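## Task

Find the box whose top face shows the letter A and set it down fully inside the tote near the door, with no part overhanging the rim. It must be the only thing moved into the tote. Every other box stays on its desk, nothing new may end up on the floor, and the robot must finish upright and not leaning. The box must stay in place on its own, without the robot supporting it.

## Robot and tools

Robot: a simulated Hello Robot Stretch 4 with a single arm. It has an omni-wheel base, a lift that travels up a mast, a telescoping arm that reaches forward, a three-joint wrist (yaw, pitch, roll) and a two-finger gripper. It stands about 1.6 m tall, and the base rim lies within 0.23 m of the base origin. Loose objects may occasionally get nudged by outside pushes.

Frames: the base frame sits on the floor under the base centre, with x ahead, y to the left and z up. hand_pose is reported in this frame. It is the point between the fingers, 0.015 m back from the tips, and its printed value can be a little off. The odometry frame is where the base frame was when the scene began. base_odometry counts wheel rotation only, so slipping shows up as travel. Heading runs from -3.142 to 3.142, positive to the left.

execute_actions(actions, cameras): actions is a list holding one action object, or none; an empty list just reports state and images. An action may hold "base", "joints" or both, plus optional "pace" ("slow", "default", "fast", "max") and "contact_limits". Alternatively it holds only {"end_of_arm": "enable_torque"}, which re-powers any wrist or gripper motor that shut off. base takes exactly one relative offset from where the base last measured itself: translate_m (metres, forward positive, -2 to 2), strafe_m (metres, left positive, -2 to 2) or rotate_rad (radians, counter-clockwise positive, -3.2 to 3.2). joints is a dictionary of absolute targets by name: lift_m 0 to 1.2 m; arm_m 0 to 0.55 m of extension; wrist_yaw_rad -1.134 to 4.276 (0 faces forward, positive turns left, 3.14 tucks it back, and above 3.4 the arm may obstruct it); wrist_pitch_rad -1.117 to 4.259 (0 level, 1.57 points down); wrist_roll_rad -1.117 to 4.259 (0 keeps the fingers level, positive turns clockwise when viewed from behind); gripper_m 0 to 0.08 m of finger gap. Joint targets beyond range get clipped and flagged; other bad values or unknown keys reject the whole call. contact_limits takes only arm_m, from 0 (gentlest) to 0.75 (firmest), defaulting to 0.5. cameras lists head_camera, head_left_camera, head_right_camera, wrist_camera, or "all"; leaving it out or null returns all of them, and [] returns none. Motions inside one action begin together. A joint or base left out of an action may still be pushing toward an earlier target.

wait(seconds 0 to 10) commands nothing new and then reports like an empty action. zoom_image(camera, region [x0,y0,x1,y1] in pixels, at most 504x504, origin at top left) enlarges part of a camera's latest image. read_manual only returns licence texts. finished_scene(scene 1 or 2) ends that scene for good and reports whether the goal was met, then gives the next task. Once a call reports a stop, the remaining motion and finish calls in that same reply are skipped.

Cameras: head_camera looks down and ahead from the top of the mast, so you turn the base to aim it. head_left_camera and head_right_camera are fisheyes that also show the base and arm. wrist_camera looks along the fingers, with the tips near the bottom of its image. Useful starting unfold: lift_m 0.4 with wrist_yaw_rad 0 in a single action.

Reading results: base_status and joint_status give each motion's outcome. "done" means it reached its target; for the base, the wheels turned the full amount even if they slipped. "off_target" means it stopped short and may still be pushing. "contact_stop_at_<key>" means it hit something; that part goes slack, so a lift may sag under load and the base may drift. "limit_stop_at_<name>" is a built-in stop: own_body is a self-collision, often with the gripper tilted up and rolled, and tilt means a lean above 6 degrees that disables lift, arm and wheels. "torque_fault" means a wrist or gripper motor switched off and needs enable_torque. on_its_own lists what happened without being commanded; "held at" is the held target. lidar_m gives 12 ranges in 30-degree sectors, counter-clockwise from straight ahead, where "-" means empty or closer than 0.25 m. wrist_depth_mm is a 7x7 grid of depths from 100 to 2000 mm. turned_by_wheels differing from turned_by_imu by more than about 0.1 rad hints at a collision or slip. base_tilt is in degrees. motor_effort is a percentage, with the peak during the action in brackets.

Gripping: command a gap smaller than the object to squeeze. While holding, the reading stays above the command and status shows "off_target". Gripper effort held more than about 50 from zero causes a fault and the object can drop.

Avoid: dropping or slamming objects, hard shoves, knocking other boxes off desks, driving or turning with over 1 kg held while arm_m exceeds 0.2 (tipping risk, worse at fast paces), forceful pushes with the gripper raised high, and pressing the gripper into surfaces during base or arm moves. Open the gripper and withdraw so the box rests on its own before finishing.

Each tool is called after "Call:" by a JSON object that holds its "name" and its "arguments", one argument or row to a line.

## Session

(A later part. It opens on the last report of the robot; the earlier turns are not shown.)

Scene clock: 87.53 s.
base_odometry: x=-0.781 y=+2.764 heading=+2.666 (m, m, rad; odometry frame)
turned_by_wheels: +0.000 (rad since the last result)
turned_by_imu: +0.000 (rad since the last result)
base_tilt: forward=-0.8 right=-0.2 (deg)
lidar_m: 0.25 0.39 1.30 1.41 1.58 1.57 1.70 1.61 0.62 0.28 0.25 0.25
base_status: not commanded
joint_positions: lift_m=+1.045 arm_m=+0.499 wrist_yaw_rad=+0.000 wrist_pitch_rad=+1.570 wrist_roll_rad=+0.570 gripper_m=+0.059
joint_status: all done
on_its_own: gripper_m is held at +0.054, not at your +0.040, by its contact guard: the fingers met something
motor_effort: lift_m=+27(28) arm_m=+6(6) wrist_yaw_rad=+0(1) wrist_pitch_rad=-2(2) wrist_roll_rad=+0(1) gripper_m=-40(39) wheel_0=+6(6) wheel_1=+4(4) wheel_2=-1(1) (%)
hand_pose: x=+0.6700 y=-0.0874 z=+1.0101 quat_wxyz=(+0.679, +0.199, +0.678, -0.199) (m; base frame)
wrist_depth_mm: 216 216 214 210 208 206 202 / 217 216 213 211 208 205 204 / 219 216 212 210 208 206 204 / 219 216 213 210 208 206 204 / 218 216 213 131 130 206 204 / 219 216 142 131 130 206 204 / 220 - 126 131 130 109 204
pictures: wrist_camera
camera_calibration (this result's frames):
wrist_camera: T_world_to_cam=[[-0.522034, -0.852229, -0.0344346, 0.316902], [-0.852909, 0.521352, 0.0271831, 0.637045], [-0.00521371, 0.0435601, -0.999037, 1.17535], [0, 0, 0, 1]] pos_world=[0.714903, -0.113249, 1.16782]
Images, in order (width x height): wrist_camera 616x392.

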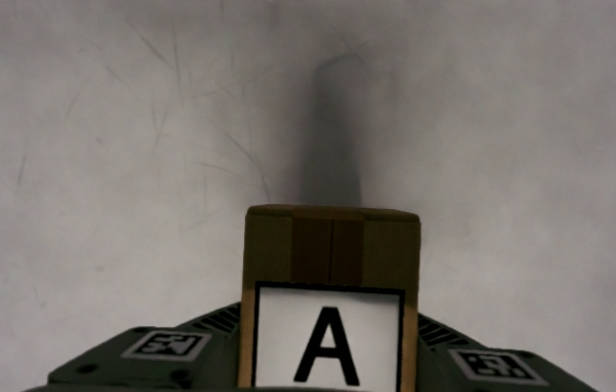

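Call:
{"name": "execute_actions", "arguments": {
  "actions": [
    {"base":{"rotate_rad":0.19},"joints":{"arm_m":0.42}}
  ],
  "cameras": []
}}

Call:
{"name": "execute_actions", "arguments": {
  "actions": [
    {"base":{"translate_m":-1.53},"joints":{"arm_m":0.1,"wrist_roll_rad":0},"pace":"fast"}
  ],
  "cameras": []
}}

Call:
{"name": "execute_actions", "arguments": {
  "actions": [
    {"base":{"rotate_rad":2.34},"joints":{"lift_m":0.4},"pace":"fast"}
  ],
  "cameras": ["head_camera"]
}}

Call:
{"name": "execute_actions", "arguments": {
  "actions": [
    {"base":{"translate_m":1.65},"joints":{"arm_m":0.35},"pace":"max"}
  ],
  "cameras": ["head_camera","wrist_camera"]
}}

Scene clock: 92.90 s.
base_odometry: x=-0.781 y=+2.764 heading=+2.855 (m, m, rad; odometry frame)
turned_by_wheels: +0.189 (rad since the last result)
turned_by_imu: +0.187 (rad since the last result)
base_tilt: forward=-0.7 right=-0.1 (deg)
lidar_m: 0.26 0.57 1.33 1.53 1.56 1.56 1.86 1.58 0.42 0.25 0.25 0.25
base_status: done
joint_positions: lift_m=+1.045 arm_m=+0.421 wrist_yaw_rad=+0.000 wrist_pitch_rad=+1.570 wrist_roll_rad=+0.570 gripper_m=+0.059
joint_status: all done
on_its_own: gripper_m is held at +0.054, not at your +0.040, by its contact guard: the fingers met something
motor_effort: lift_m=+27(27) arm_m=-6(7) wrist_yaw_rad=+0(1) wrist_pitch_rad=-5(4) wrist_roll_rad=+1(1) gripper_m=-40(40) wheel_0=-6(13) wheel_1=-5(11) wheel_2=-3(9) (%)
hand_pose: x=+0.5921 y=-0.0874 z=+1.0101 quat_wxyz=(+0.679, +0.199, +0.678, -0.199) (m; base frame)
wrist_depth_mm: 218 215 213 211 208 205 203 / 218 216 213 210 208 206 204 / 218 216 214 211 208 206 205 / 219 216 213 211 208 206 204 / 220 216 213 131 130 206 204 / 220 216 142 131 130 205 205 / 219 - 126 131 129 109 204
pictures: none
No camera images: the call's "cameras" was empty. Leave "cameras" out to get every camera's image.

Scene clock: 98.80 s.
base_odometry: x=+0.686 y=+2.331 heading=+2.854 (m, m, rad; odometry frame)
turned_by_wheels: -0.001 (rad since the last result)
turned_by_imu: -0.004 (rad since the last result)
base_tilt: forward=-0.8 right=-0.2 (deg)
lidar_m: 1.49 2.44 0.93 0.68 0.99 0.96 0.58 0.47 0.48 0.54 1.07 1.28
base_status: done
joint_positions: lift_m=+1.045 arm_m=+0.101 wrist_yaw_rad=+0.000 wrist_pitch_rad=+1.570 wrist_roll_rad=+0.000 gripper_m=+0.059
joint_status: all done
on_its_own: gripper_m is held at +0.054, not at your +0.040, by its contact guard: the fingers met something
motor_effort: lift_m=+26(27) arm_m=-6(6) wrist_yaw_rad=+0(0) wrist_pitch_rad=-2(6) wrist_roll_rad=+1(2) gripper_m=-39(40) wheel_0=-5(12) wheel_1=-6(11) wheel_2=+2(14) (%)
hand_pose: x=+0.2720 y=-0.0874 z=+1.0101 quat_wxyz=(+0.707, +0.000, +0.707, +0.000) (m; base frame)
wrist_depth_mm: 1229 1205 1182 1182 1160 1160 1118 / 1229 1205 1205 1205 1182 1138 1118 / 1229 1182 1205 1182 1160 1138 1118 / 1255 1182 1205 1205 1160 1138 1138 / 1205 1205 1205 131 131 1138 1160 / 1160 1205 142 131 130 1138 1138 / 1229 - 126 131 129 109 946
pictures: none
No camera images: the call's "cameras" was empty. Leave "cameras" out to get every camera's image.

Scene clock: 101.67 s.
base_odometry: x=+0.686 y=+2.331 heading=-1.090 (m, m, rad; odometry frame)
turned_by_wheels: +2.339 (rad since the last result)
turned_by_imu: +2.330 (rad since the last result)
base_tilt: forward=-0.8 right=-0.2 (deg)
lidar_m: 1.58 0.70 0.49 0.48 0.52 0.68 1.29 1.31 1.89 1.77 0.70 0.69
base_status: done
joint_positions: lift_m=+0.400 arm_m=+0.101 wrist_yaw_rad=+0.000 wrist_pitch_rad=+1.570 wrist_roll_rad=+0.000 gripper_m=+0.059
joint_status: all done
on_its_own: gripper_m is held at +0.054, not at your +0.040, by its contact guard: the fingers met something
motor_effort: lift_m=+17(24) arm_m=-6(6) wrist_yaw_rad=-1(0) wrist_pitch_rad=-1(3) wrist_roll_rad=+1(1) gripper_m=-39(39) wheel_0=-6(12) wheel_1=-5(8) wheel_2=-2(9) (%)
hand_pose: x=+0.2721 y=-0.0874 z=+0.3659 quat_wxyz=(+0.707, +0.000, +0.707, +0.000) (m; base frame)
wrist_depth_mm: 539 530 530 525 517 508 500 / 544 535 525 521 512 508 500 / 539 530 525 525 517 512 504 / 535 539 525 521 512 508 504 / 544 535 530 131 131 512 508 / 544 535 142 131 130 508 504 / 539 - 126 131 129 109 504
pictures: head_camera
Images, in order (width x height): head_camera 420x560.

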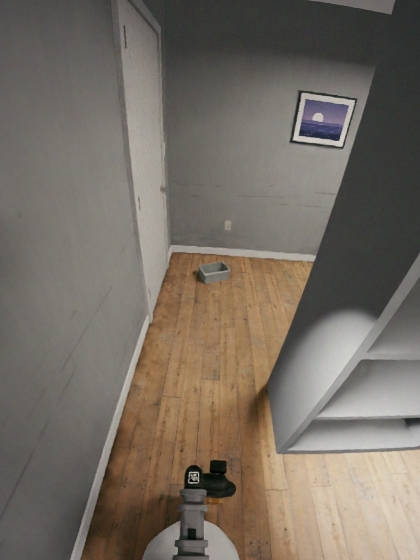

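Scene clock: 106.20 s.
base_odometry: x=+1.451 y=+0.869 heading=-1.089 (m, m, rad; odometry frame)
turned_by_wheels: +0.001 (rad since the last result)
turned_by_imu: +0.000 (rad since the last result)
base_tilt: forward=-0.7 right=-0.2 (deg)
lidar_m: 0.51 0.55 0.41 0.39 0.41 0.65 2.01 0.82 0.97 2.49 1.40 0.52
base_status: done
joint_positions: lift_m=+0.400 arm_m=+0.349 wrist_yaw_rad=+0.000 wrist_pitch_rad=+1.570 wrist_roll_rad=+0.000 gripper_m=+0.059
joint_status: all done
on_its_own: gripper_m is held at +0.054, not at your +0.040, by its contact guard: the fingers met something
motor_effort: lift_m=+17(17) arm_m=+6(10) wrist_yaw_rad=+0(3) wrist_pitch_rad=-3(4) wrist_roll_rad=+2(1) gripper_m=-40(40) wheel_0=+6(14) wheel_1=+3(13) wheel_2=+0(14) (%)
hand_pose: x=+0.5200 y=-0.0874 z=+0.3659 quat_wxyz=(+0.707, +0.000, +0.707, +0.000) (m; base frame)
wrist_depth_mm: 535 535 525 517 512 508 500 / 539 535 525 512 512 462 504 / 539 530 525 496 512 452 500 / 535 530 525 512 512 488 500 / 539 530 530 132 130 430 496 / 535 535 142 131 130 508 504 / 544 - 126 131 130 109 504
pictures: head_camera, wrist_camera
camera_calibration (this result's frames):
wrist_camera: T_world_to_cam=[[0.0208685, -0.999202, -0.0340706, -0.0788602], [-0.999398, -0.0217935, 0.0270093, 0.555448], [-0.0277302, 0.0334865, -0.999054, 0.541805], [0, 0, 0, 1]] pos_world=[0.571784, -0.0848352, 0.523604]
Images, in order (width x height): head_camera 420x560, wrist_camera 616x392.

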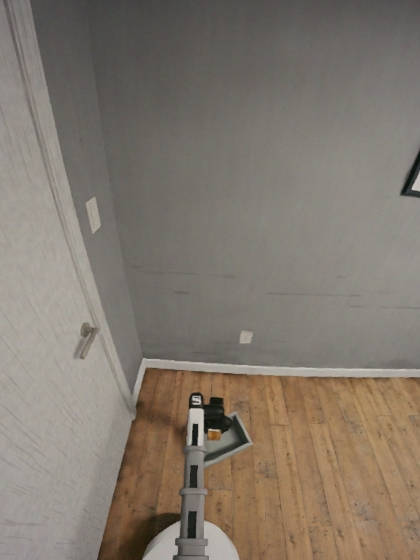

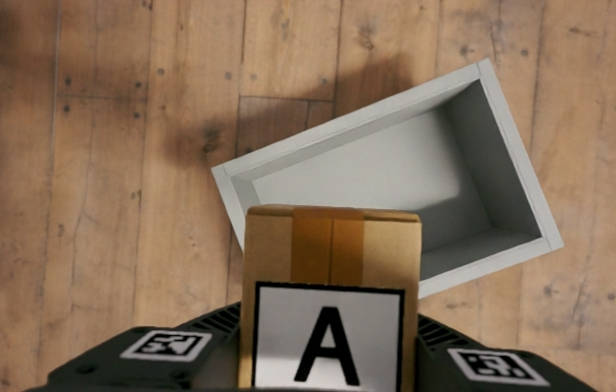

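Call:
{"name": "execute_actions", "arguments": {
  "actions": [
    {"base":{"strafe_m":-0.06},"joints":{"arm_m":0.393,"wrist_roll_rad":-0.43,"lift_m":0.09}}
  ],
  "cameras": ["wrist_camera"]
}}

Call:
{"name": "execute_actions", "arguments": {
  "actions": [
    {"joints":{"lift_m":0.069}}
  ],
  "cameras": []
}}

Call:
{"name": "execute_actions", "arguments": {
  "actions": [
    {"joints":{"gripper_m":0.08}}
  ],
  "cameras": []
}}

Call:
{"name": "execute_actions", "arguments": {
  "actions": [
    {"joints":{"lift_m":0.3},"pace":"max"}
  ],
  "cameras": ["wrist_camera"]
}}

Scene clock: 113.33 s.
base_odometry: x=+1.398 y=+0.841 heading=-1.089 (m, m, rad; odometry frame)
turned_by_wheels: +0.000 (rad since the last result)
turned_by_imu: -0.002 (rad since the last result)
base_tilt: forward=-0.8 right=-0.2 (deg)
lidar_m: 0.45 0.64 0.48 0.45 0.49 0.75 3.83 0.76 0.97 2.45 1.41 0.49
base_status: done
joint_positions: lift_m=+0.090 arm_m=+0.392 wrist_yaw_rad=+0.000 wrist_pitch_rad=+1.570 wrist_roll_rad=-0.430 gripper_m=+0.059
joint_status: all done
on_its_own: gripper_m is held at +0.054, not at your +0.040, by its contact guard: the fingers met something
motor_effort: lift_m=+17(16) arm_m=+6(7) wrist_yaw_rad=-2(1) wrist_pitch_rad=-5(4) wrist_roll_rad=+0(2) gripper_m=-40(40) wheel_0=+6(16) wheel_1=-5(13) wheel_2=+0(1) (%)
hand_pose: x=+0.5629 y=-0.0874 z=+0.0559 quat_wxyz=(+0.691, -0.151, +0.691, +0.151) (m; base frame)
wrist_depth_mm: - - - - - - - / 139 131 124 124 119 119 - / 186 208 205 204 200 198 193 / 187 208 206 203 200 200 197 / 190 209 206 131 130 200 198 / 193 209 142 131 130 199 197 / 187 - 126 131 129 109 196
pictures: wrist_camera
camera_calibration (this result's frames):
wrist_camera: T_world_to_cam=[[0.434942, -0.899824, -0.0338013, -0.314745], [-0.899606, -0.435857, 0.0271636, 0.514315], [-0.039175, 0.0185933, -0.999059, 0.238498], [0, 0, 0, 1]] pos_world=[0.608919, -0.0634815, 0.213664]
Images, in order (width x height): wrist_camera 616x392.

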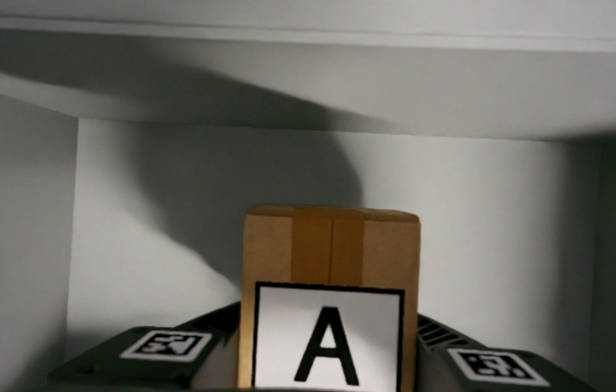

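Scene clock: 114.13 s.
base_odometry: x=+1.398 y=+0.841 heading=-1.089 (m, m, rad; odometry frame)
turned_by_wheels: +0.000 (rad since the last result)
turned_by_imu: +0.000 (rad since the last result)
base_tilt: forward=-0.8 right=-0.1 (deg)
lidar_m: 0.51 0.61 0.46 0.44 0.49 0.76 2.57 0.78 0.97 2.45 1.43 0.48
base_status: not commanded
joint_positions: lift_m=+0.069 arm_m=+0.392 wrist_yaw_rad=+0.000 wrist_pitch_rad=+1.570 wrist_roll_rad=-0.430 gripper_m=+0.059
joint_status: all done
on_its_own: gripper_m is held at +0.054, not at your +0.040, by its contact guard: the fingers met something
motor_effort: lift_m=+16(16) arm_m=+6(6) wrist_yaw_rad=+0(1) wrist_pitch_rad=-4(4) wrist_roll_rad=+1(0) gripper_m=-40(40) wheel_0=+6(6) wheel_1=-5(5) wheel_2=+0(0) (%)
hand_pose: x=+0.5629 y=-0.0874 z=+0.0349 quat_wxyz=(+0.691, -0.151, +0.691, +0.151) (m; base frame)
wrist_depth_mm: - - - - - - - / 139 131 124 125 119 119 - / 185 187 185 182 180 178 176 / 187 186 185 182 181 178 177 / 188 186 185 131 130 178 177 / 188 187 142 131 130 179 177 / 188 - 126 131 130 109 177
pictures: none
No camera images: the call's "cameras" was empty. Leave "cameras" out to get every camera's image.

Scene clock: 115.07 s.
base_odometry: x=+1.398 y=+0.841 heading=-1.089 (m, m, rad; odometry frame)
turned_by_wheels: +0.000 (rad since the last result)
turned_by_imu: +0.000 (rad since the last result)
base_tilt: forward=-0.7 right=-0.2 (deg)
lidar_m: 0.51 0.61 0.46 0.43 0.47 0.75 2.57 0.79 0.97 2.45 1.41 0.52
base_status: not commanded
joint_positions: lift_m=+0.069 arm_m=+0.392 wrist_yaw_rad=+0.000 wrist_pitch_rad=+1.570 wrist_roll_rad=-0.430 gripper_m=+0.080
joint_status: all done
motor_effort: lift_m=+16(16) arm_m=+6(6) wrist_yaw_rad=-1(1) wrist_pitch_rad=-3(0) wrist_roll_rad=+0(0) gripper_m=+0(38) wheel_0=+6(6) wheel_1=-5(5) wheel_2=+0(0) (%)
hand_pose: x=+0.5630 y=-0.0874 z=+0.0349 quat_wxyz=(+0.691, -0.151, +0.691, +0.151) (m; base frame)
wrist_depth_mm: - - - - - - - / 139 131 124 124 118 119 - / 186 187 186 182 180 178 177 / 188 187 185 181 180 178 177 / 189 187 185 133 132 179 177 / 189 187 146 132 131 179 177 / 179 - 133 132 131 118 177
pictures: none
No camera images: the call's "cameras" was empty. Leave "cameras" out to get every camera's image.

Scene clock: 116.30 s.
base_odometry: x=+1.398 y=+0.841 heading=-1.089 (m, m, rad; odometry frame)
turned_by_wheels: +0.000 (rad since the last result)
turned_by_imu: -0.001 (rad since the last result)
base_tilt: forward=-0.8 right=-0.1 (deg)
lidar_m: 0.44 0.64 0.48 0.43 0.48 0.74 2.55 0.80 0.99 2.45 1.41 0.51
base_status: not commanded
joint_positions: lift_m=+0.300 arm_m=+0.392 wrist_yaw_rad=+0.000 wrist_pitch_rad=+1.570 wrist_roll_rad=-0.430 gripper_m=+0.080
joint_status: all done
motor_effort: lift_m=+25(29) arm_m=+6(6) wrist_yaw_rad=+0(2) wrist_pitch_rad=-4(3) wrist_roll_rad=+1(0) gripper_m=-1(1) wheel_0=+6(6) wheel_1=-5(5) wheel_2=+0(0) (%)
hand_pose: x=+0.5630 y=-0.0874 z=+0.2653 quat_wxyz=(+0.691, -0.151, +0.691, +0.151) (m; base frame)
wrist_depth_mm: 433 427 424 418 413 404 404 / 433 427 421 418 415 407 402 / 430 430 343 392 349 309 402 / 433 430 421 415 410 336 402 / 433 342 421 364 410 330 404 / 433 322 377 413 410 301 407 / 436 - 149 310 303 119 399
pictures: wrist_camera
camera_calibration (this result's frames):
wrist_camera: T_world_to_cam=[[0.434957, -0.899816, -0.0338115, -0.307682], [-0.899597, -0.435873, 0.0271846, 0.508633], [-0.0391987, 0.0185926, -0.999058, 0.447636], [0, 0, 0, 1]] pos_world=[0.60894, -0.0634807, 0.422984]
Images, in order (width x height): wrist_camera 616x392.

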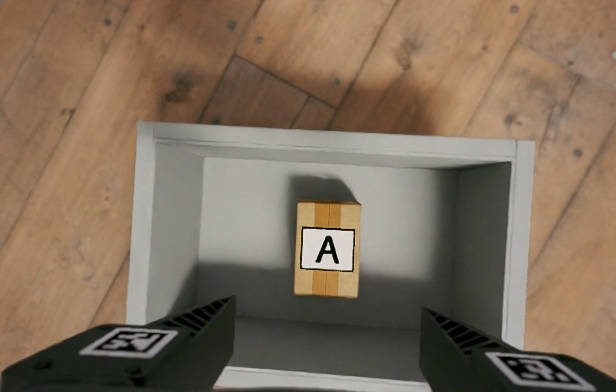

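Call:
{"name": "finished_scene", "arguments": {
  "scene": 1
}}

The scene is finished: the task was done.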